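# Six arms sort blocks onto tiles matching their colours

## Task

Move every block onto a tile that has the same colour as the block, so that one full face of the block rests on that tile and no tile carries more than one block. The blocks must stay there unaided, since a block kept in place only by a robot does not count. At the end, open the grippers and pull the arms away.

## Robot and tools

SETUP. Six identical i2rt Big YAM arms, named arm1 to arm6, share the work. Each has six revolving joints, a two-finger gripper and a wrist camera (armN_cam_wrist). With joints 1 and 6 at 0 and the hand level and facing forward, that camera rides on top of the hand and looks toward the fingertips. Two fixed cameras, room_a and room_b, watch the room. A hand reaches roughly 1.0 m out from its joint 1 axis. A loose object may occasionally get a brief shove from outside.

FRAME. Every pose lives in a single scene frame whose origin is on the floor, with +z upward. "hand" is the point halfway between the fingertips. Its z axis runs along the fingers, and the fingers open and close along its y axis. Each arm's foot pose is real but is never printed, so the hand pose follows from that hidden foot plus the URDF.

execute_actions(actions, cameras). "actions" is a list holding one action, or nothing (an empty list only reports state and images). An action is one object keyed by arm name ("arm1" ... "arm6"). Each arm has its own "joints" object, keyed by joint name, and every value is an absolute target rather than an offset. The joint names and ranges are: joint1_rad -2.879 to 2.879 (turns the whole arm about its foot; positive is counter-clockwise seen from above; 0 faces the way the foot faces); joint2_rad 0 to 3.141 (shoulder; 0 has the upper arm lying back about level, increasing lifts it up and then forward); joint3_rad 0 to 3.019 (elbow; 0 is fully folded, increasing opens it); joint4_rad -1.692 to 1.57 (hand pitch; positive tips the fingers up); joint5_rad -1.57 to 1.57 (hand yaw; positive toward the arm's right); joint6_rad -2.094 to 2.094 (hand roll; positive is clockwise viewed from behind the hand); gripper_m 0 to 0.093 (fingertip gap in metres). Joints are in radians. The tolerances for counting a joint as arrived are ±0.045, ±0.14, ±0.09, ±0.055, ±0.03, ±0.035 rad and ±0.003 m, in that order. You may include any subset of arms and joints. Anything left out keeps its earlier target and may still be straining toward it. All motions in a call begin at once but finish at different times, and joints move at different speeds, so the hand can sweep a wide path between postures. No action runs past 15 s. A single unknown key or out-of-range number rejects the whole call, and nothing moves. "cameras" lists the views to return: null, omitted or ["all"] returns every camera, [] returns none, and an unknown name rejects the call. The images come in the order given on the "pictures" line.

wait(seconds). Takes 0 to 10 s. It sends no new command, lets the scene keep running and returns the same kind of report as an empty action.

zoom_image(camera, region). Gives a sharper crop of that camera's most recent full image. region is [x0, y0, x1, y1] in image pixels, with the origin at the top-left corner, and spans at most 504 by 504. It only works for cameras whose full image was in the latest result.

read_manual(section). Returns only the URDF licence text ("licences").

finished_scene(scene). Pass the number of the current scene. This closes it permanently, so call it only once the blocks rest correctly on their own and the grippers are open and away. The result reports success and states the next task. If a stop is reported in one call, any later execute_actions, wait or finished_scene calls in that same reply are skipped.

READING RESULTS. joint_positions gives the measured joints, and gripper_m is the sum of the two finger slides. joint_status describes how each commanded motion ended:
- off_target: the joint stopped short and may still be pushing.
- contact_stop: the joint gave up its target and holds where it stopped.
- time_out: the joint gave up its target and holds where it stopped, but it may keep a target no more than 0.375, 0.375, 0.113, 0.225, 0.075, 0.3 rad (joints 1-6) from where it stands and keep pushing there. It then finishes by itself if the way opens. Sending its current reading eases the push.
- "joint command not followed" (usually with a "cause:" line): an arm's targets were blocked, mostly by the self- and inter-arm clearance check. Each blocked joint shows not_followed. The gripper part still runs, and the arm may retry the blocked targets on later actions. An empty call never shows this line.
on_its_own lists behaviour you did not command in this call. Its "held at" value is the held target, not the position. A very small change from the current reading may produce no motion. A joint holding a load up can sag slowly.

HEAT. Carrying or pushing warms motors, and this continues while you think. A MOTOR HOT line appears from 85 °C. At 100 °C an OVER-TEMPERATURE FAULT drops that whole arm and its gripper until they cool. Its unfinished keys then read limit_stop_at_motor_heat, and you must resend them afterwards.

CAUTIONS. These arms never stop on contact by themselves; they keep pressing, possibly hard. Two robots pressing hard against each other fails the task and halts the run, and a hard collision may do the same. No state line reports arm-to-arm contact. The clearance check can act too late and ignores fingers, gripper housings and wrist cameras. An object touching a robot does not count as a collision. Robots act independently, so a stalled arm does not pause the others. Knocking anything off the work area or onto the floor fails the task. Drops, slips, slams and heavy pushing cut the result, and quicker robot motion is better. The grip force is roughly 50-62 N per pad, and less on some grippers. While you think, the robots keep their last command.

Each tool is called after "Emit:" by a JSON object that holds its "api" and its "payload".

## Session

Emit:
{"api": "execute_actions", "payload": {"actions": []}}

Scene clock: 0.00 s.
Motor temperatures (°C, as the motors report them): arm1=[21 26 26 21 19 19] | arm2=[20 28 26 19 21 20] | arm3=[20 23 22 19 20 19] | arm4=[20 23 27 21 19 19] | arm5=[21 23 26 20 21 21] | arm6=[19 22 22 20 21 19]
arm1.joint_positions: joint1_rad=-0.431 joint2_rad=+0.441 joint3_rad=+1.663 joint4_rad=-1.367 joint5_rad=-0.022 joint6_rad=-0.730 gripper_m=+0.094
arm1.joint_status: not commanded
arm1.hand: x=-0.0034 y=-0.0578 z=+1.3283 quat_wxyz=(-0.620, +0.654, -0.387, -0.195) (m; scene frame)
arm2.joint_positions: joint1_rad=-0.493 joint2_rad=+0.322 joint3_rad=+1.617 joint4_rad=-1.423 joint5_rad=-0.167 joint6_rad=-0.498 gripper_m=+0.095
arm2.joint_status: not commanded
arm2.hand: x=+1.1072 y=-0.3504 z=+1.3331 quat_wxyz=(-0.658, +0.341, -0.671, +0.009) (m; scene frame)
arm3.joint_positions: joint1_rad=+0.782 joint2_rad=+0.370 joint3_rad=+1.464 joint4_rad=-1.380 joint5_rad=-0.145 joint6_rad=-0.080 gripper_m=+0.094
arm3.joint_status: not commanded
arm3.hand: x=-0.2241 y=+0.9484 z=+1.2299 quat_wxyz=(-0.399, -0.583, -0.548, +0.448) (m; scene frame)
arm4.joint_positions: joint1_rad=-0.368 joint2_rad=+0.585 joint3_rad=+1.618 joint4_rad=-1.567 joint5_rad=+0.279 joint6_rad=-0.116 gripper_m=+0.095
arm4.joint_status: not commanded
arm4.hand: x=-1.1147 y=-0.8378 z=+1.3004 quat_wxyz=(-0.139, -0.739, -0.449, +0.482) (m; scene frame)
arm5.joint_positions: joint1_rad=-0.176 joint2_rad=+0.390 joint3_rad=+1.464 joint4_rad=-1.136 joint5_rad=-0.061 joint6_rad=+0.308 gripper_m=+0.094
arm5.joint_status: not commanded
arm5.hand: x=+1.3767 y=-1.5824 z=+1.2770 quat_wxyz=(-0.686, -0.224, -0.692, -0.006) (m; scene frame)
arm6.joint_positions: joint1_rad=-0.612 joint2_rad=+0.297 joint3_rad=+1.321 joint4_rad=-1.159 joint5_rad=+0.251 joint6_rad=-0.556 gripper_m=+0.095
arm6.joint_status: not commanded
arm6.hand: x=-0.9853 y=+1.7827 z=+1.2781 quat_wxyz=(-0.656, +0.342, -0.669, +0.075) (m; scene frame)
pictures: arm1_cam_wrist, arm2_cam_wrist, arm3_cam_wrist, arm4_cam_wrist, arm5_cam_wrist, arm6_cam_wrist, room_a, room_b
Images, in order (width x height): arm1_cam_wrist 504x504, arm2_cam_wrist 504x504, arm3_cam_wrist 504x504, arm4_cam_wrist 504x504, arm5_cam_wrist 504x504, arm6_cam_wrist 504x504, room_a 504x504, room_b 504x504.

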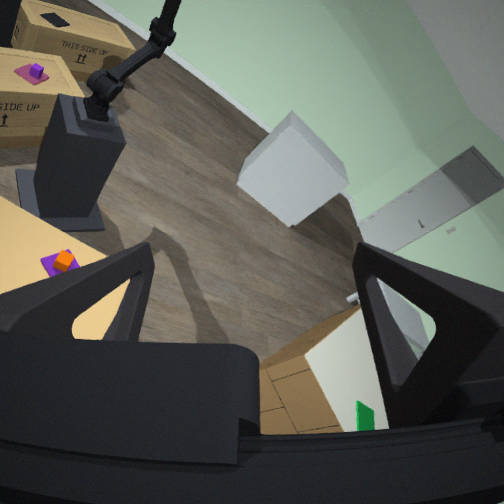

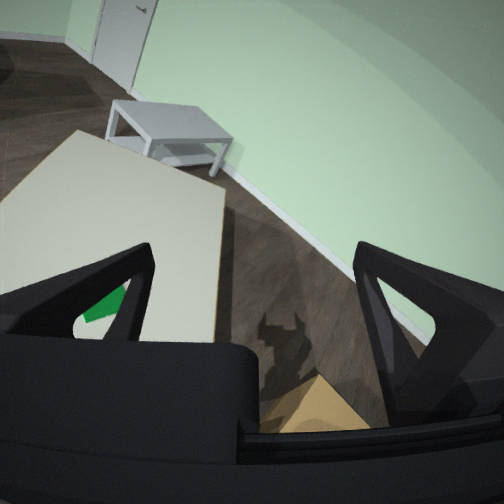

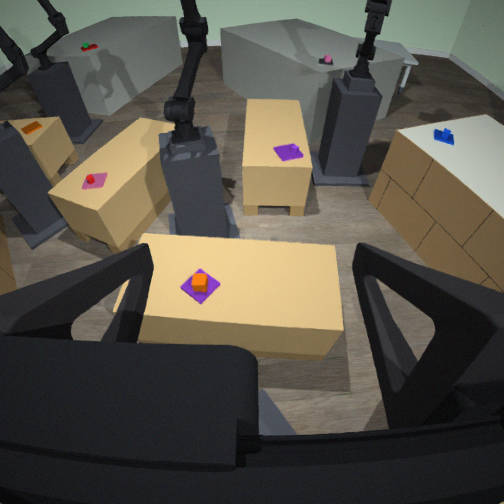

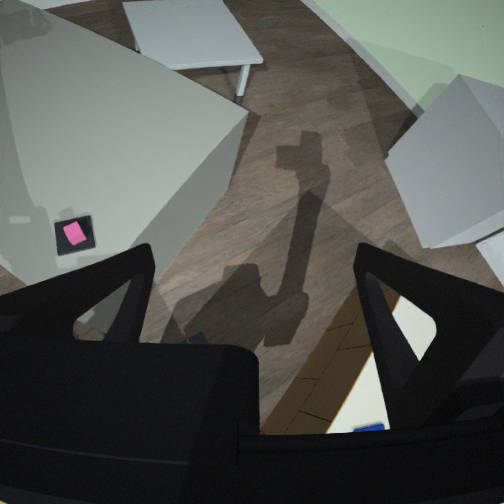

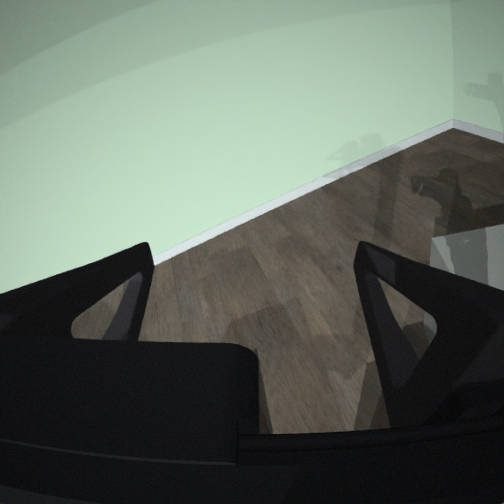

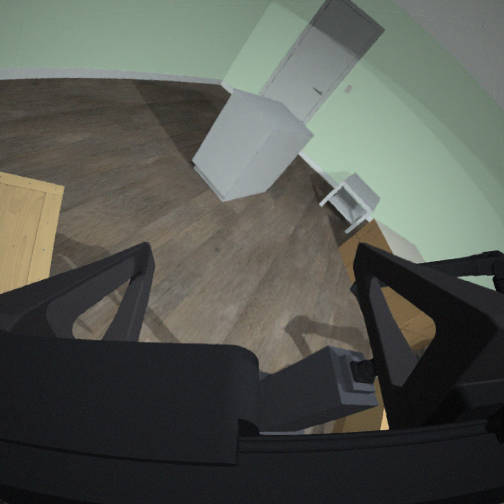

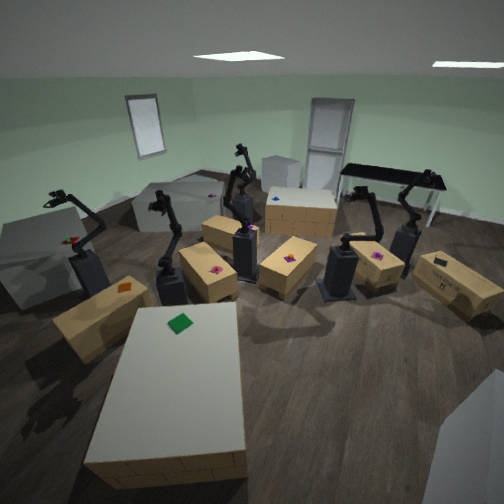

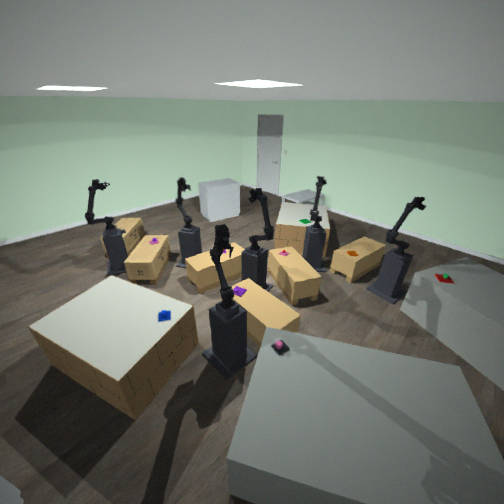

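Emit:
{"api": "zoom_image", "payload": {"camera": "arm3_cam_wrist", "region": [230, 30, 482, 200]}}

Emit:
{"api": "zoom_image", "payload": {"camera": "arm3_cam_wrist", "region": [0, 20, 200, 220]}}

Emit:
{"api": "zoom_image", "payload": {"camera": "room_b", "region": [90, 200, 342, 370]}}

Emit:
{"api": "zoom_image", "payload": {"camera": "room_a", "region": [250, 200, 502, 320]}}

Region (230, 30, 482, 200) of arm3_cam_wrist's 504x504 image, scaled by 2.000, with more detail than that image has; it fills the top 340 rows of this view, and the rest is white.

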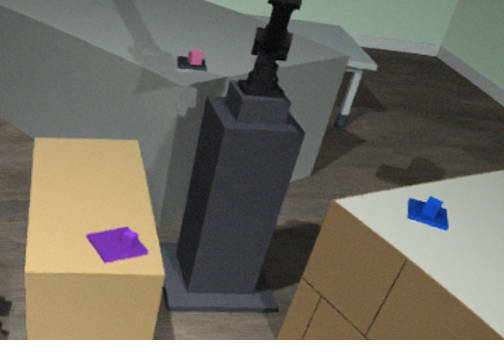

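Region (0, 20, 200, 220) of arm3_cam_wrist's 504x504 image, scaled by 2.520, with more detail than that image has.

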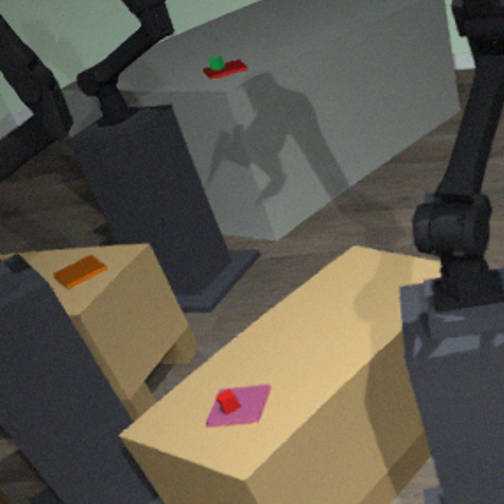

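Region (90, 200, 342, 370) of room_b's 504x504 image, scaled by 2.000, with more detail than that image has; it fills the top 340 rows of this view, and the rest is white.

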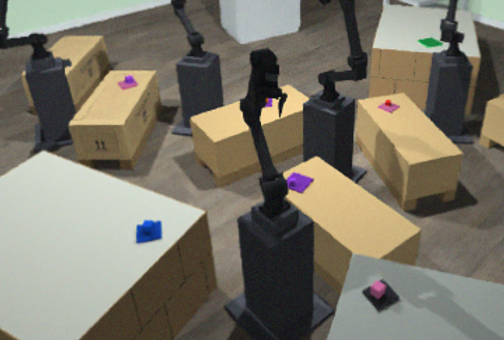

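Region (250, 200, 502, 320) of room_a's 504x504 image, scaled by 2.000, with more detail than that image has; it fills the top 240 rows of this view, and the rest is white.

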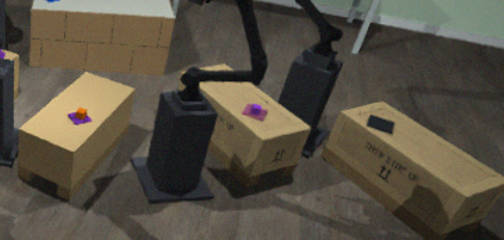

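Emit:
{"api": "execute_actions", "payload": {"actions": [{"arm1":{"joints":{"joint1_rad":-0.165,"joint2_rad":2.18,"joint3_rad":1.635,"joint4_rad":-1.0,"joint5_rad":0,"joint6_rad":0,"gripper_m":0.09}},"arm2":{"joints":{"joint1_rad":2.10,"joint2_rad":2.01,"joint3_rad":1.505,"joint4_rad":-1.03,"joint5_rad":0,"joint6_rad":0,"gripper_m":0.09}},"arm3":{"joints":{"joint1_rad":-1.1,"joint2_rad":2.045,"joint3_rad":1.495,"joint4_rad":-0.98,"joint5_rad":0,"joint6_rad":0,"gripper_m":0.09}},"arm4":{"joints":{"joint1_rad":0.1,"joint2_rad":1.53,"joint3_rad":1.47,"joint4_rad":-1.2,"joint5_rad":0,"joint6_rad":0,"gripper_m":0.09}},"arm5":{"joints":{"joint1_rad":-1.45,"joint2_rad":1.53,"joint3_rad":1.47,"joint4_rad":-1.2,"joint5_rad":0,"joint6_rad":0,"gripper_m":0.09}}}], "cameras": ["arm1_cam_wrist","arm2_cam_wrist","arm3_cam_wrist","arm4_cam_wrist","arm5_cam_wrist"]}}

Scene clock: 65.97 s.
Motor temperatures (°C, as the motors report them): arm1=[21 25 27 21 19 19] | arm2=[20 28 27 19 21 20] | arm3=[20 23 24 19 20 19] | arm4=[20 23 29 21 19 19] | arm5=[21 23 27 21 21 21] | arm6=[19 22 24 20 21 19]
arm1.joint_positions: joint1_rad=-0.172 joint2_rad=+2.184 joint3_rad=+1.627 joint4_rad=-1.000 joint5_rad=-0.003 joint6_rad=-0.007 gripper_m=+0.090
arm1.joint_status: all done
arm1.hand: x=-0.0231 y=+0.4763 z=+0.5983 quat_wxyz=(-0.001, +0.712, -0.702, -0.001) (m; scene frame)
arm2.joint_positions: joint1_rad=+2.109 joint2_rad=+2.014 joint3_rad=+1.507 joint4_rad=-1.036 joint5_rad=+0.000 joint6_rad=-0.010 gripper_m=+0.090
arm2.joint_status: all done
arm2.hand: x=+0.5160 y=-0.2469 z=+0.6953 quat_wxyz=(+0.003, +0.993, -0.119, -0.015) (m; scene frame)
arm3.joint_positions: joint1_rad=-1.103 joint2_rad=+2.057 joint3_rad=+1.484 joint4_rad=-0.977 joint5_rad=+0.000 joint6_rad=-0.010 gripper_m=+0.090
arm3.joint_status: all done
arm3.hand: x=-0.7130 y=+1.3631 z=+0.6038 quat_wxyz=(+0.004, -0.963, +0.270, +0.005) (m; scene frame)
arm4.joint_positions: joint1_rad=+0.096 joint2_rad=+1.531 joint3_rad=+1.467 joint4_rad=-1.214 joint5_rad=+0.002 joint6_rad=-0.009 gripper_m=+0.090
arm4.joint_status: all done
arm4.hand: x=-0.9893 y=-1.2525 z=+0.9516 quat_wxyz=(-0.109, -0.685, -0.713, +0.099) (m; scene frame)
arm5.joint_positions: joint1_rad=-1.456 joint2_rad=+1.550 joint3_rad=+1.459 joint4_rad=-1.185 joint5_rad=-0.002 joint6_rad=+0.012 gripper_m=+0.090
arm5.joint_status: all done
arm5.hand: x=+1.2193 y=-2.0758 z=+0.8548 quat_wxyz=(-0.100, -0.730, -0.669, +0.101) (m; scene frame)
arm6.joint_positions: joint1_rad=-0.612 joint2_rad=+0.297 joint3_rad=+1.321 joint4_rad=-1.159 joint5_rad=+0.251 joint6_rad=-0.556 gripper_m=+0.095
arm6.joint_status: not commanded
arm6.hand: x=-0.9853 y=+1.7827 z=+1.2781 quat_wxyz=(-0.656, +0.342, -0.669, +0.075) (m; scene frame)
pictures: arm1_cam_wrist, arm2_cam_wrist, arm3_cam_wrist, arm4_cam_wrist, arm5_cam_wrist
Images, in order (width x height): arm1_cam_wrist 504x504, arm2_cam_wrist 504x504, arm3_cam_wrist 504x504, arm4_cam_wrist 504x504, arm5_cam_wrist 504x504.

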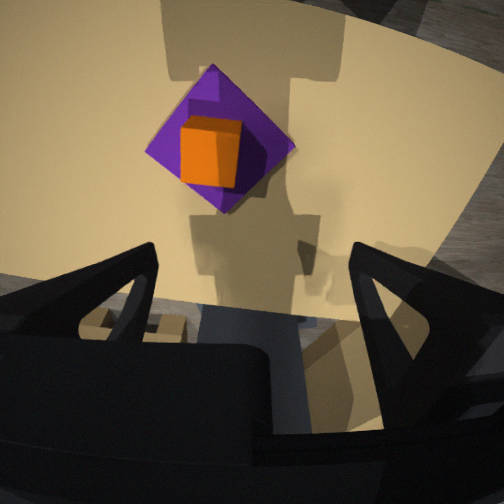

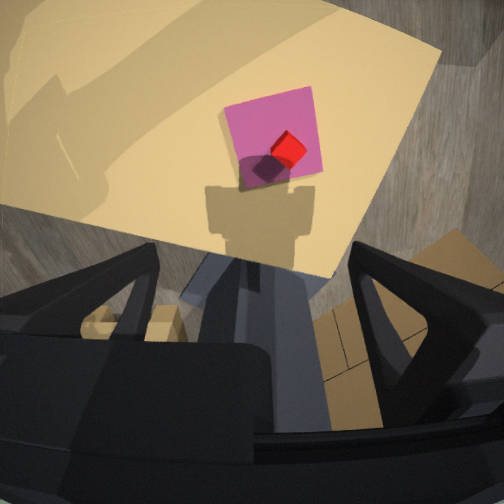

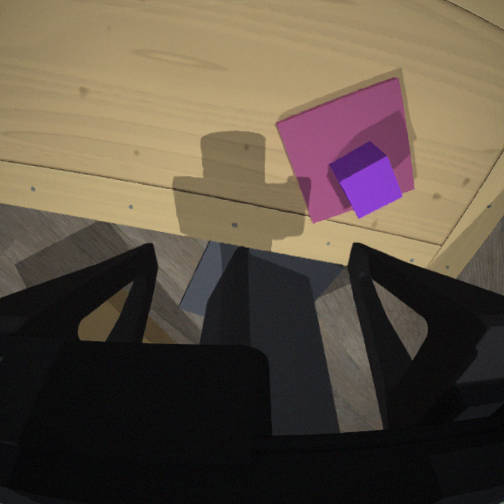

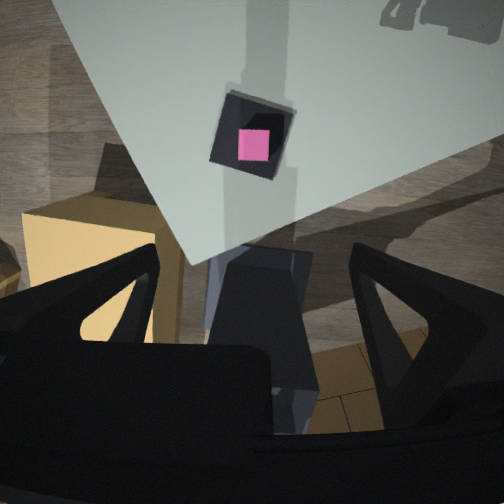

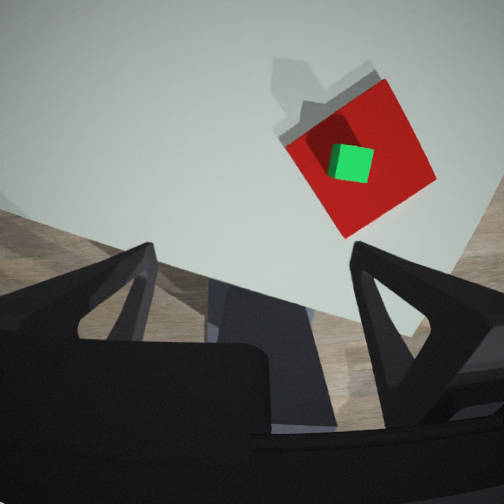

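Emit:
{"api": "execute_actions", "payload": {"actions": []}}

Scene clock: 91.53 s.
Motor temperatures (°C, as the motors report them): arm1=[21 28 29 21 19 19] | arm2=[20 29 28 19 21 20] | arm3=[20 24 24 19 20 19] | arm4=[20 24 31 21 19 19] | arm5=[21 24 28 20 21 21] | arm6=[19 22 24 20 21 19]
arm1.joint_positions: joint1_rad=-0.172 joint2_rad=+2.184 joint3_rad=+1.627 joint4_rad=-1.000 joint5_rad=-0.003 joint6_rad=-0.007 gripper_m=+0.090
arm1.joint_status: all done
arm1.hand: x=-0.0231 y=+0.4763 z=+0.5983 quat_wxyz=(-0.001, +0.712, -0.702, -0.001) (m; scene frame)
arm2.joint_positions: joint1_rad=+2.109 joint2_rad=+2.014 joint3_rad=+1.507 joint4_rad=-1.036 joint5_rad=+0.000 joint6_rad=-0.010 gripper_m=+0.090
arm2.joint_status: all done
arm2.hand: x=+0.5160 y=-0.2469 z=+0.6953 quat_wxyz=(+0.003, +0.993, -0.119, -0.015) (m; scene frame)
arm3.joint_positions: joint1_rad=-1.103 joint2_rad=+2.057 joint3_rad=+1.484 joint4_rad=-0.977 joint5_rad=+0.000 joint6_rad=-0.010 gripper_m=+0.090
arm3.joint_status: all done
arm3.hand: x=-0.7130 y=+1.3631 z=+0.6038 quat_wxyz=(+0.004, -0.963, +0.270, +0.005) (m; scene frame)
arm4.joint_positions: joint1_rad=+0.096 joint2_rad=+1.531 joint3_rad=+1.467 joint4_rad=-1.214 joint5_rad=+0.002 joint6_rad=-0.009 gripper_m=+0.090
arm4.joint_status: all done
arm4.hand: x=-0.9893 y=-1.2525 z=+0.9516 quat_wxyz=(-0.109, -0.685, -0.713, +0.099) (m; scene frame)
arm5.joint_positions: joint1_rad=-1.456 joint2_rad=+1.550 joint3_rad=+1.459 joint4_rad=-1.185 joint5_rad=-0.002 joint6_rad=+0.012 gripper_m=+0.090
arm5.joint_status: all done
arm5.hand: x=+1.2193 y=-2.0758 z=+0.8548 quat_wxyz=(-0.100, -0.730, -0.669, +0.101) (m; scene frame)
arm6.joint_positions: joint1_rad=-0.612 joint2_rad=+0.297 joint3_rad=+1.321 joint4_rad=-1.159 joint5_rad=+0.251 joint6_rad=-0.556 gripper_m=+0.095
arm6.joint_status: not commanded
arm6.hand: x=-0.9853 y=+1.7827 z=+1.2781 quat_wxyz=(-0.656, +0.342, -0.669, +0.075) (m; scene frame)
pictures: arm1_cam_wrist, arm2_cam_wrist, arm3_cam_wrist, arm4_cam_wrist, arm5_cam_wrist, arm6_cam_wrist, room_a, room_b
Images, in order (width x height): arm1_cam_wrist 504x504, arm2_cam_wrist 504x504, arm3_cam_wrist 504x504, arm4_cam_wrist 504x504, arm5_cam_wrist 504x504, arm6_cam_wrist 504x504, room_a 504x504, room_b 504x504.

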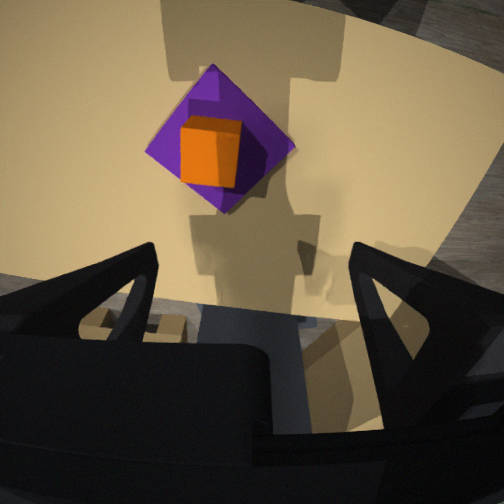

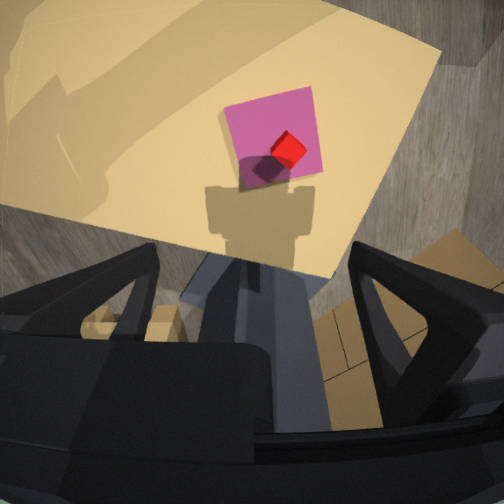

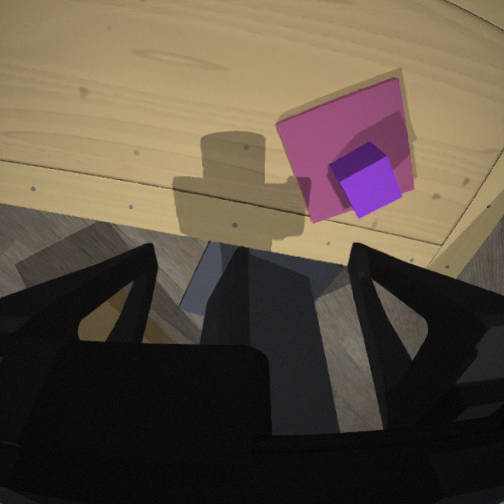

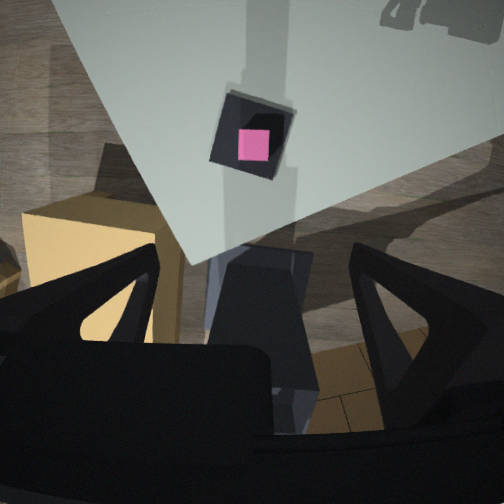

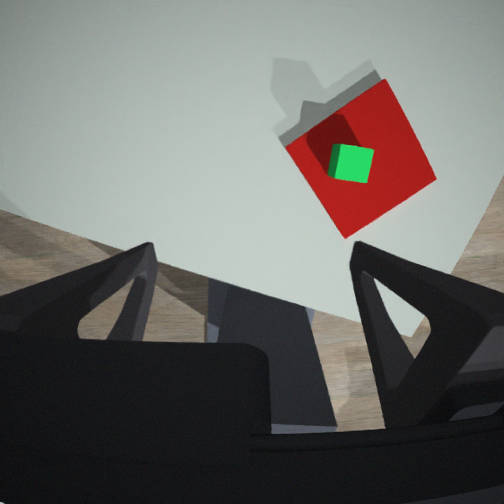

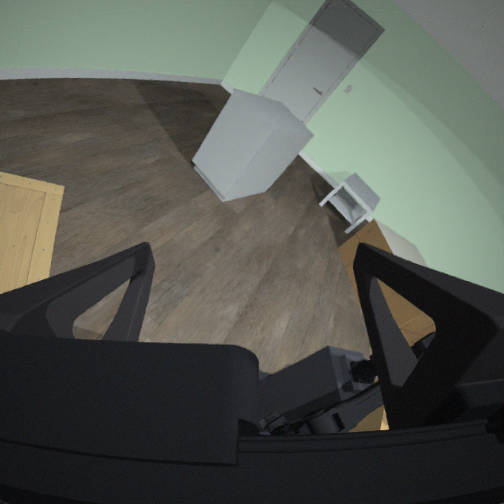

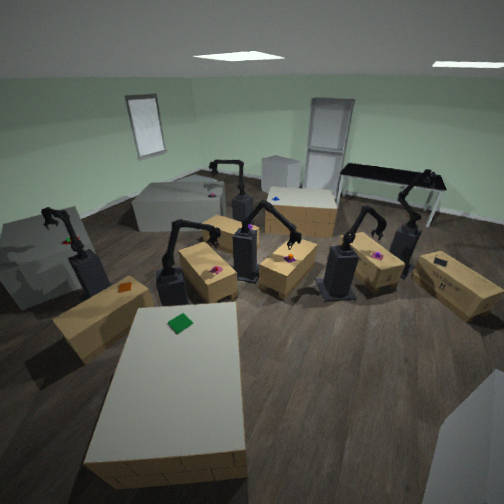

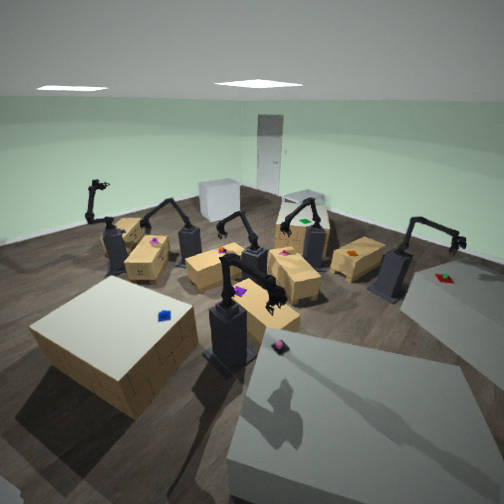

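Emit:
{"api": "zoom_image", "payload": {"camera": "arm1_cam_wrist", "region": [130, 50, 310, 230]}}

Emit:
{"api": "zoom_image", "payload": {"camera": "arm2_cam_wrist", "region": [210, 70, 340, 200]}}

Emit:
{"api": "zoom_image", "payload": {"camera": "arm3_cam_wrist", "region": [270, 70, 430, 230]}}

Emit:
{"api": "zoom_image", "payload": {"camera": "arm4_cam_wrist", "region": [200, 80, 310, 190]}}

Emit:
{"api": "zoom_image", "payload": {"camera": "arm5_cam_wrist", "region": [270, 60, 450, 240]}}

Region (130, 50, 310, 230) of arm1_cam_wrist's 504x504 image, scaled by 2.800, with more detail than that image has.

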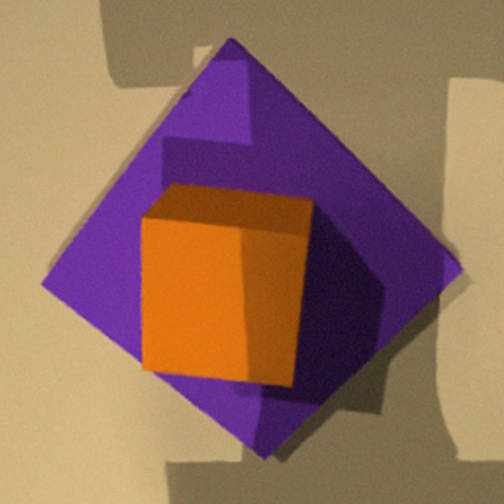

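Region (210, 70, 340, 200) of arm2_cam_wrist's 504x504 image, scaled by 3.877, with more detail than that image has.

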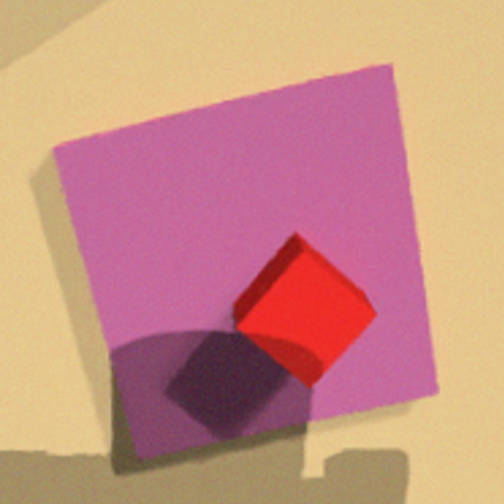

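Region (270, 70, 430, 230) of arm3_cam_wrist's 504x504 image, scaled by 3.150, with more detail than that image has.

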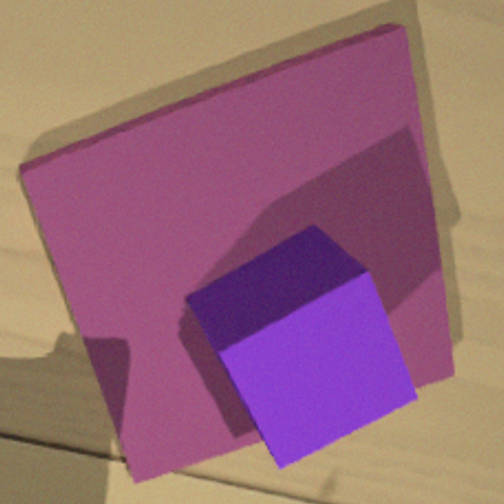

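Region (200, 80, 310, 190) of arm4_cam_wrist's 504x504 image, scaled by 4.582, with more detail than that image has.

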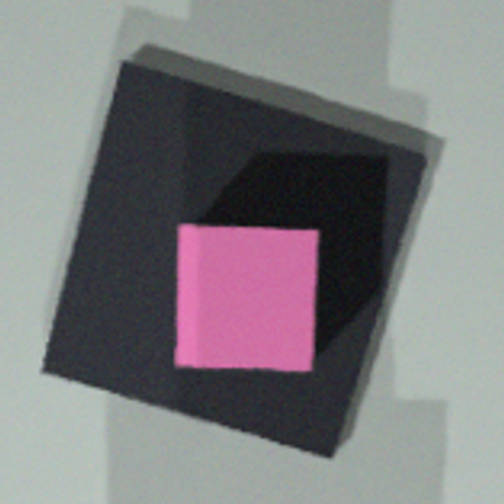

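Region (270, 60, 450, 240) of arm5_cam_wrist's 504x504 image, scaled by 2.800, with more detail than that image has.

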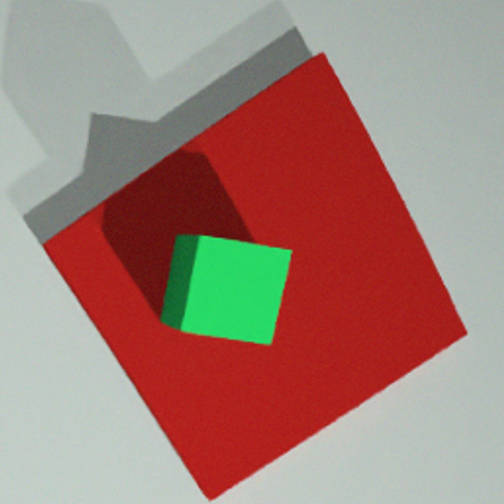

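Emit:
{"api": "execute_actions", "payload": {"actions": [{"arm1": {"joints": {"joint1_rad": -0.105, "joint2_rad": 2.455, "joint3_rad": 1.69, "joint4_rad": -0.755, "joint6_rad": 0.15}}, "arm2": {"joints": {"joint1_rad": 2.025, "joint2_rad": 2.387, "joint3_rad": 1.47, "joint4_rad": -0.625, "joint6_rad": 0.58}}, "arm3": {"joints": {"joint1_rad": -1.3, "joint2_rad": 2.237, "joint3_rad": 1.42, "joint4_rad": -0.725, "joint6_rad": -0.765}}, "arm4": {"joints": {"joint2_rad": 1.944, "joint3_rad": 1.675, "joint4_rad": -1.29, "joint6_rad": 0.03}}, "arm5": {"joints": {"joint1_rad": -1.66, "joint2_rad": 1.91, "joint3_rad": 1.685, "joint4_rad": -1.315, "joint6_rad": -0.07}}}], "cameras": ["arm1_cam_wrist", "arm2_cam_wrist", "arm3_cam_wrist", "arm4_cam_wrist", "arm5_cam_wrist"]}}

Scene clock: 164.30 s.
Motor temperatures (°C, as the motors report them): arm1=[21 29 29 21 19 19] | arm2=[20 30 28 19 21 20] | arm3=[20 25 24 19 20 19] | arm4=[20 24 32 21 19 19] | arm5=[21 24 29 20 21 21] | arm6=[19 22 24 20 21 19]
arm1.joint_positions: joint1_rad=-0.097 joint2_rad=+2.451 joint3_rad=+1.676 joint4_rad=-0.763 joint5_rad=-0.003 joint6_rad=+0.142 gripper_m=+0.090
arm1.joint_status: all done
arm1.hand: x=-0.0704 y=+0.4875 z=+0.4511 quat_wxyz=(-0.006, +0.685, -0.728, -0.009) (m; scene frame)
arm2.joint_positions: joint1_rad=+2.017 joint2_rad=+2.417 joint3_rad=+1.452 joint4_rad=-0.640 joint5_rad=+0.000 joint6_rad=+0.570 gripper_m=+0.090
arm2.joint_status: all done
arm2.hand: x=+0.5559 y=-0.2063 z=+0.4537 quat_wxyz=(+0.003, +0.898, -0.440, +0.017) (m; scene frame)
arm3.joint_positions: joint1_rad=-1.296 joint2_rad=+2.262 joint3_rad=+1.400 joint4_rad=-0.734 joint5_rad=+0.000 joint6_rad=-0.752 gripper_m=+0.090
arm3.joint_status: all done
arm3.hand: x=-0.6242 y=+1.4343 z=+0.4678 quat_wxyz=(-0.008, -1.000, -0.002, -0.014) (m; scene frame)
arm4.joint_positions: joint1_rad=+0.096 joint2_rad=+1.936 joint3_rad=+1.647 joint4_rad=-1.275 joint5_rad=+0.002 joint6_rad=+0.021 gripper_m=+0.090
arm4.joint_status: all done
arm4.hand: x=-0.9854 y=-1.3140 z=+0.8053 quat_wxyz=(-0.007, -0.703, -0.712, -0.001) (m; scene frame)
arm5.joint_positions: joint1_rad=-1.659 joint2_rad=+1.927 joint3_rad=+1.645 joint4_rad=-1.301 joint5_rad=-0.001 joint6_rad=-0.058 gripper_m=+0.090
arm5.joint_status: all done
arm5.hand: x=+1.1001 y=-2.1017 z=+0.7231 quat_wxyz=(+0.004, -0.781, -0.625, -0.010) (m; scene frame)
arm6.joint_positions: joint1_rad=-0.612 joint2_rad=+0.297 joint3_rad=+1.321 joint4_rad=-1.159 joint5_rad=+0.251 joint6_rad=-0.556 gripper_m=+0.095
arm6.joint_status: not commanded
arm6.hand: x=-0.9853 y=+1.7827 z=+1.2781 quat_wxyz=(-0.656, +0.342, -0.669, +0.075) (m; scene frame)
pictures: arm1_cam_wrist, arm2_cam_wrist, arm3_cam_wrist, arm4_cam_wrist, arm5_cam_wrist
Images, in order (width x height): arm1_cam_wrist 504x504, arm2_cam_wrist 504x504, arm3_cam_wrist 504x504, arm4_cam_wrist 504x504, arm5_cam_wrist 504x504.

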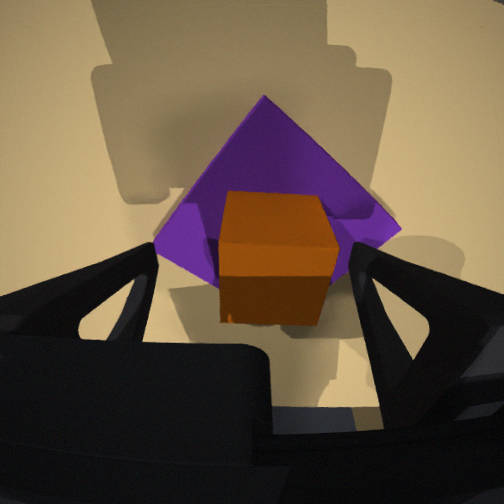

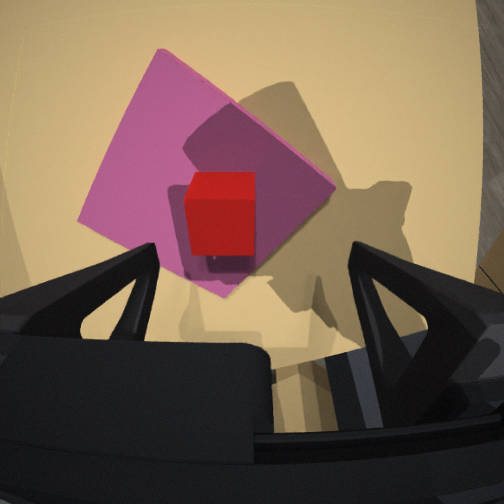

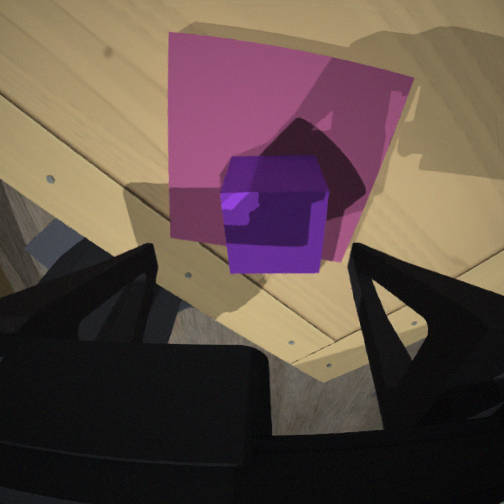

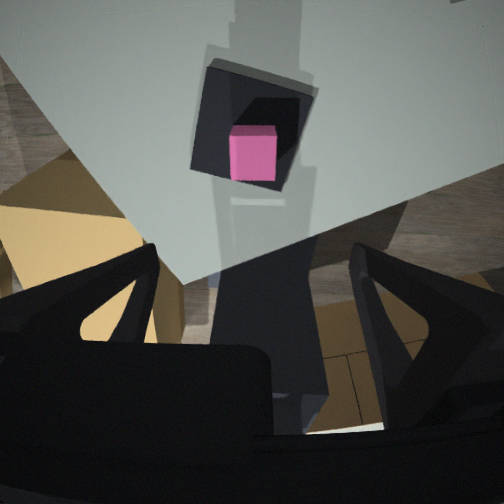

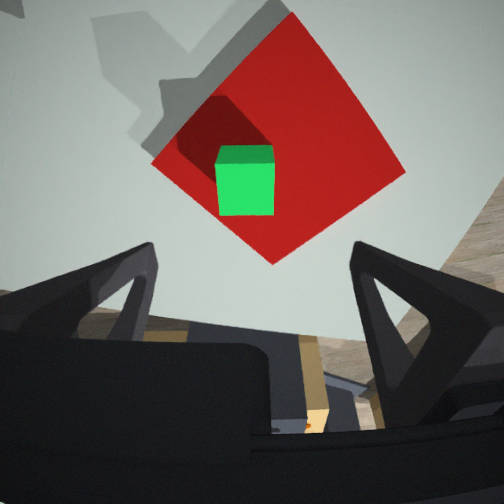

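Emit:
{"api": "zoom_image", "payload": {"camera": "arm4_cam_wrist", "region": [200, 100, 310, 210]}}

Emit:
{"api": "zoom_image", "payload": {"camera": "arm5_cam_wrist", "region": [190, 125, 300, 235]}}

Region (200, 100, 310, 210) of arm4_cam_wrist's 504x504 image, scaled by 4.582, with more detail than that image has.

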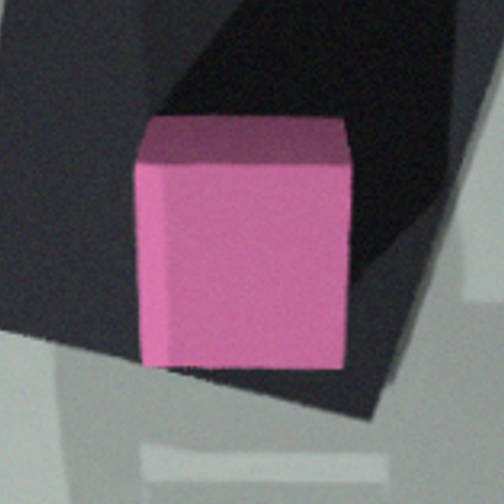

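Region (190, 125, 300, 235) of arm5_cam_wrist's 504x504 image, scaled by 4.582, with more detail than that image has.

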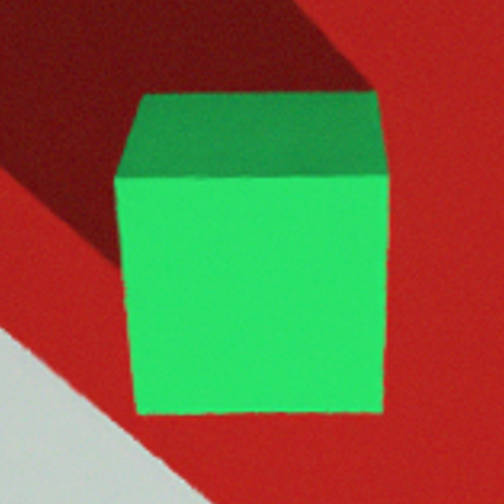

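Emit:
{"api": "execute_actions", "payload": {"actions": [{"arm1": {"joints": {"joint1_rad": -0.12, "joint2_rad": 2.478, "joint4_rad": -0.78}}, "arm2": {"joints": {"joint1_rad": 2.033, "joint2_rad": 2.485, "joint3_rad": 1.52, "joint4_rad": -0.58}}, "arm3": {"joints": {"joint2_rad": 2.322, "joint3_rad": 1.438, "joint4_rad": -0.65}}, "arm4": {"joints": {"joint2_rad": 2.05, "joint3_rad": 1.54, "joint4_rad": -1.03}}, "arm5": {"joints": {"joint1_rad": -1.645, "joint2_rad": 1.98, "joint3_rad": 1.61, "joint4_rad": -1.16}}}], "cameras": ["arm1_cam_wrist", "arm2_cam_wrist", "arm3_cam_wrist", "arm4_cam_wrist", "arm5_cam_wrist"]}}

Scene clock: 214.97 s.
Motor temperatures (°C, as the motors report them): arm1=[21 30 29 21 19 19] | arm2=[20 31 27 19 21 20] | arm3=[20 26 24 19 20 19] | arm4=[20 26 33 21 19 19] | arm5=[21 26 30 20 21 21] | arm6=[19 22 24 20 21 19]
arm1.joint_positions: joint1_rad=-0.114 joint2_rad=+2.453 joint3_rad=+1.676 joint4_rad=-0.772 joint5_rad=-0.003 joint6_rad=+0.143 gripper_m=+0.090
arm1.joint_status: all done
arm1.hand: x=-0.0596 y=+0.4857 z=+0.4501 quat_wxyz=(-0.003, +0.679, -0.734, -0.005) (m; scene frame)
arm2.joint_positions: joint1_rad=+2.020 joint2_rad=+2.473 joint3_rad=+1.492 joint4_rad=-0.592 joint5_rad=+0.000 joint6_rad=+0.571 gripper_m=+0.090
arm2.joint_status: all done
arm2.hand: x=+0.5428 y=-0.2038 z=+0.4311 quat_wxyz=(+0.005, +0.898, -0.439, +0.002) (m; scene frame)
arm3.joint_positions: joint1_rad=-1.296 joint2_rad=+2.330 joint3_rad=+1.415 joint4_rad=-0.658 joint5_rad=+0.000 joint6_rad=-0.753 gripper_m=+0.090
arm3.joint_status: all done
arm3.hand: x=-0.6280 y=+1.4381 z=+0.4340 quat_wxyz=(-0.001, -1.000, -0.002, -0.006) (m; scene frame)
arm4.joint_positions: joint1_rad=+0.096 joint2_rad=+2.050 joint3_rad=+1.540 joint4_rad=-1.047 joint5_rad=+0.002 joint6_rad=+0.021 gripper_m=+0.090
arm4.joint_status: all done
arm4.hand: x=-0.9839 y=-1.3191 z=+0.7027 quat_wxyz=(-0.009, -0.703, -0.712, +0.001) (m; scene frame)
arm5.joint_positions: joint1_rad=-1.652 joint2_rad=+1.998 joint3_rad=+1.607 joint4_rad=-1.177 joint5_rad=-0.001 joint6_rad=-0.058 gripper_m=+0.090
arm5.joint_status: all done
arm5.hand: x=+1.1007 y=-2.1151 z=+0.6692 quat_wxyz=(+0.000, -0.779, -0.628, -0.004) (m; scene frame)
arm6.joint_positions: joint1_rad=-0.612 joint2_rad=+0.297 joint3_rad=+1.321 joint4_rad=-1.159 joint5_rad=+0.251 joint6_rad=-0.556 gripper_m=+0.095
arm6.joint_status: not commanded
arm6.hand: x=-0.9853 y=+1.7827 z=+1.2781 quat_wxyz=(-0.656, +0.342, -0.669, +0.075) (m; scene frame)
pictures: arm1_cam_wrist, arm2_cam_wrist, arm3_cam_wrist, arm4_cam_wrist, arm5_cam_wrist
Images, in order (width x height): arm1_cam_wrist 504x504, arm2_cam_wrist 504x504, arm3_cam_wrist 504x504, arm4_cam_wrist 504x504, arm5_cam_wrist 504x504.

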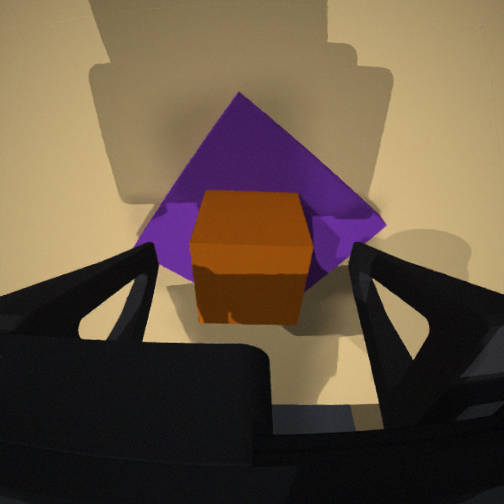

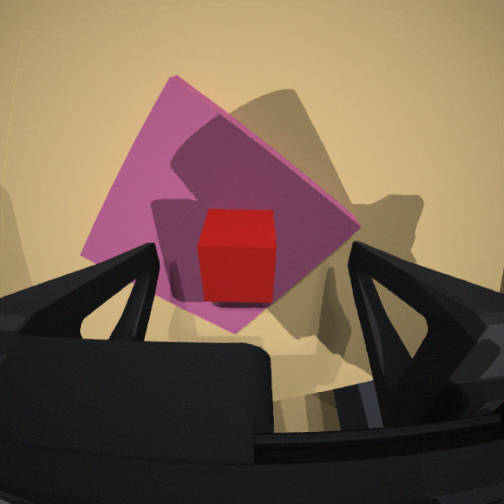

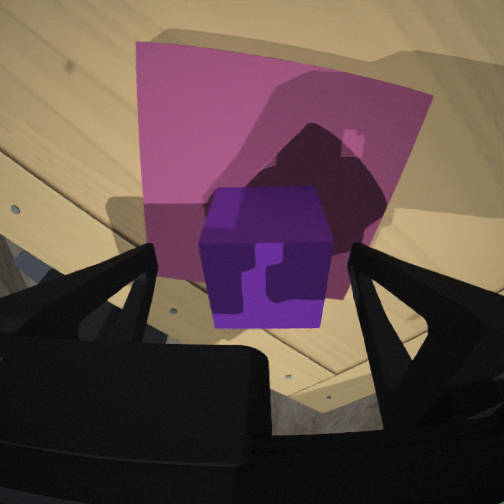

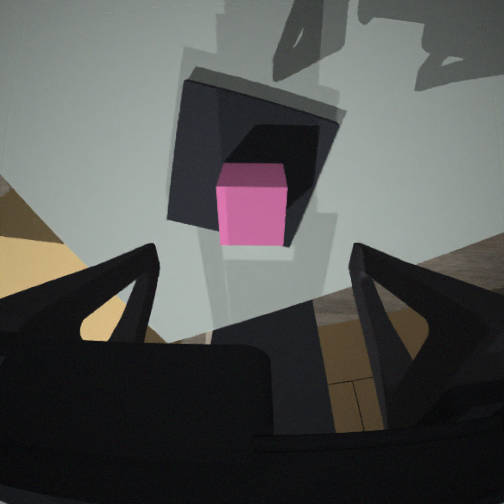

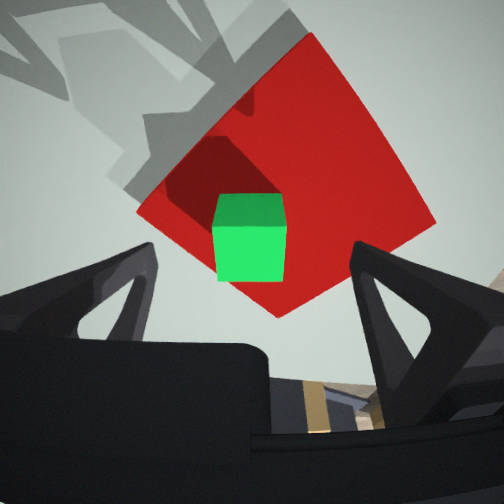

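Emit:
{"api": "zoom_image", "payload": {"camera": "arm5_cam_wrist", "region": [190, 175, 310, 295]}}

Region (190, 175, 310, 295) of arm5_cam_wrist's 504x504 image, scaled by 4.200, with more detail than that image has.

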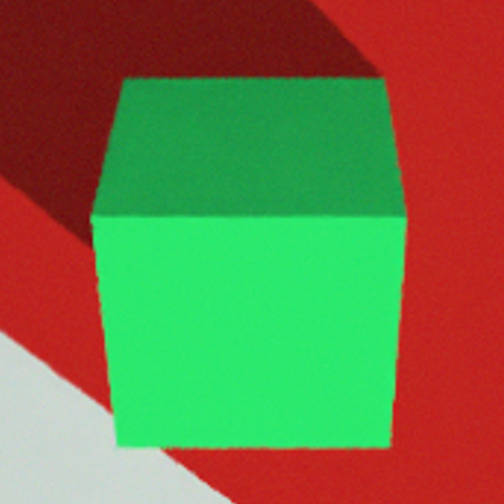

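Emit:
{"api": "execute_actions", "payload": {"actions": [{"arm1": {"joints": {"joint2_rad": 2.495}}, "arm2": {"joints": {"gripper_m": 0.02}}, "arm3": {"joints": {"gripper_m": 0.035}}, "arm4": {"joints": {"joint2_rad": 2.15, "joint3_rad": 1.489, "joint4_rad": -0.895}}, "arm5": {"joints": {"joint2_rad": 1.99, "joint3_rad": 1.524, "joint4_rad": -1.062}}}], "cameras": ["arm1_cam_wrist", "arm2_cam_wrist", "arm3_cam_wrist", "arm4_cam_wrist", "arm5_cam_wrist"]}}

Scene clock: 238.33 s.
Motor temperatures (°C, as the motors report them): arm1=[21 30 29 21 19 19] | arm2=[20 31 27 19 21 20] | arm3=[20 26 24 19 20 19] | arm4=[20 26 31 21 19 19] | arm5=[21 26 29 20 21 21] | arm6=[19 22 24 20 21 19]
arm1.joint_positions: joint1_rad=-0.114 joint2_rad=+2.476 joint3_rad=+1.676 joint4_rad=-0.772 joint5_rad=-0.003 joint6_rad=+0.143 gripper_m=+0.090
arm1.joint_status: all done
arm1.hand: x=-0.0590 y=+0.4777 z=+0.4358 quat_wxyz=(+0.004, +0.679, -0.734, +0.005) (m; scene frame)
arm2.joint_positions: joint1_rad=+2.020 joint2_rad=+2.473 joint3_rad=+1.492 joint4_rad=-0.592 joint5_rad=+0.000 joint6_rad=+0.571 gripper_m=+0.031
arm2.joint_status: gripper_m off_target (ended at +0.031, target +0.020)
arm2.hand: x=+0.5427 y=-0.2041 z=+0.4311 quat_wxyz=(+0.005, +0.898, -0.439, +0.002) (m; scene frame)
arm3.joint_positions: joint1_rad=-1.296 joint2_rad=+2.330 joint3_rad=+1.415 joint4_rad=-0.658 joint5_rad=+0.000 joint6_rad=-0.754 gripper_m=+0.047
arm3.joint_status: gripper_m off_target (ended at +0.047, target +0.035)
arm3.hand: x=-0.6279 y=+1.4385 z=+0.4340 quat_wxyz=(-0.001, -1.000, -0.002, -0.006) (m; scene frame)
arm4.joint_positions: joint1_rad=+0.096 joint2_rad=+2.146 joint3_rad=+1.492 joint4_rad=-0.912 joint5_rad=+0.002 joint6_rad=+0.021 gripper_m=+0.090
arm4.joint_status: all done
arm4.hand: x=-0.9832 y=-1.3151 z=+0.6331 quat_wxyz=(-0.006, -0.703, -0.712, -0.001) (m; scene frame)
arm5.joint_positions: joint1_rad=-1.652 joint2_rad=+2.001 joint3_rad=+1.522 joint4_rad=-1.079 joint5_rad=-0.001 joint6_rad=-0.058 gripper_m=+0.090
arm5.joint_status: all done
arm5.hand: x=+1.1039 y=-2.1042 z=+0.6381 quat_wxyz=(-0.003, -0.779, -0.628, +0.000) (m; scene frame)
arm6.joint_positions: joint1_rad=-0.612 joint2_rad=+0.297 joint3_rad=+1.321 joint4_rad=-1.159 joint5_rad=+0.251 joint6_rad=-0.556 gripper_m=+0.095
arm6.joint_status: not commanded
arm6.hand: x=-0.9853 y=+1.7827 z=+1.2781 quat_wxyz=(-0.656, +0.342, -0.669, +0.075) (m; scene frame)
pictures: arm1_cam_wrist, arm2_cam_wrist, arm3_cam_wrist, arm4_cam_wrist, arm5_cam_wrist
Images, in order (width x height): arm1_cam_wrist 504x504, arm2_cam_wrist 504x504, arm3_cam_wrist 504x504, arm4_cam_wrist 504x504, arm5_cam_wrist 504x504.

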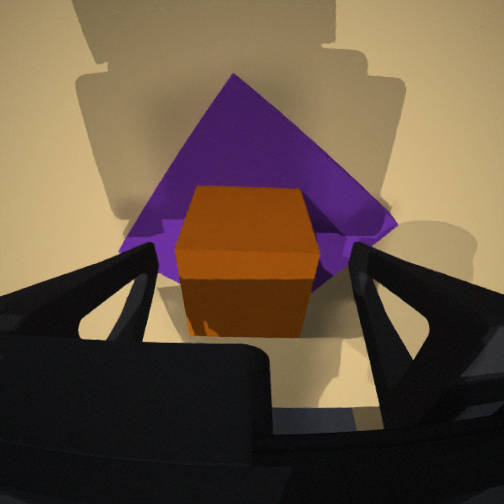

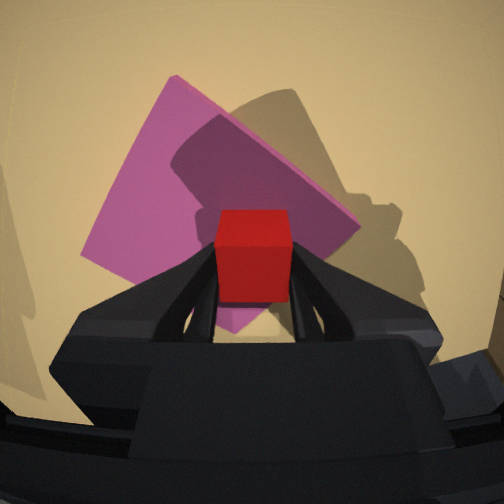

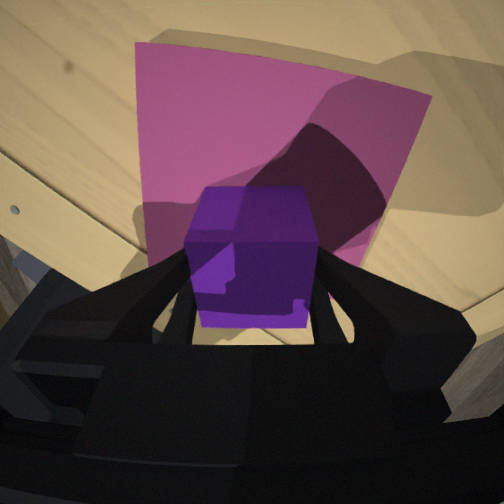

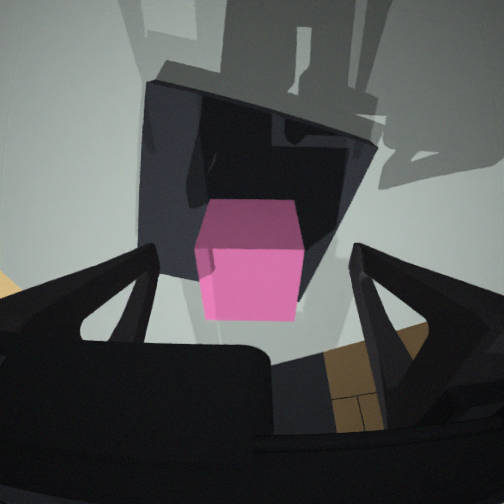

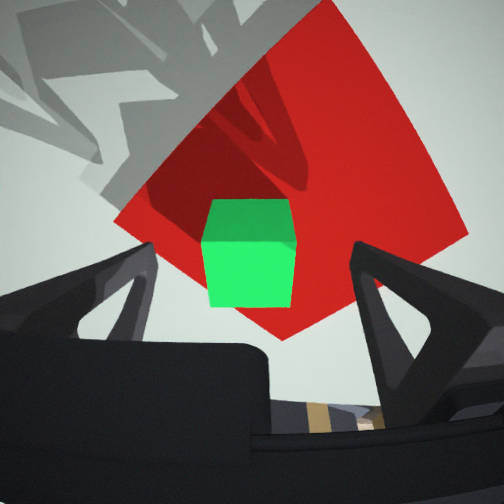

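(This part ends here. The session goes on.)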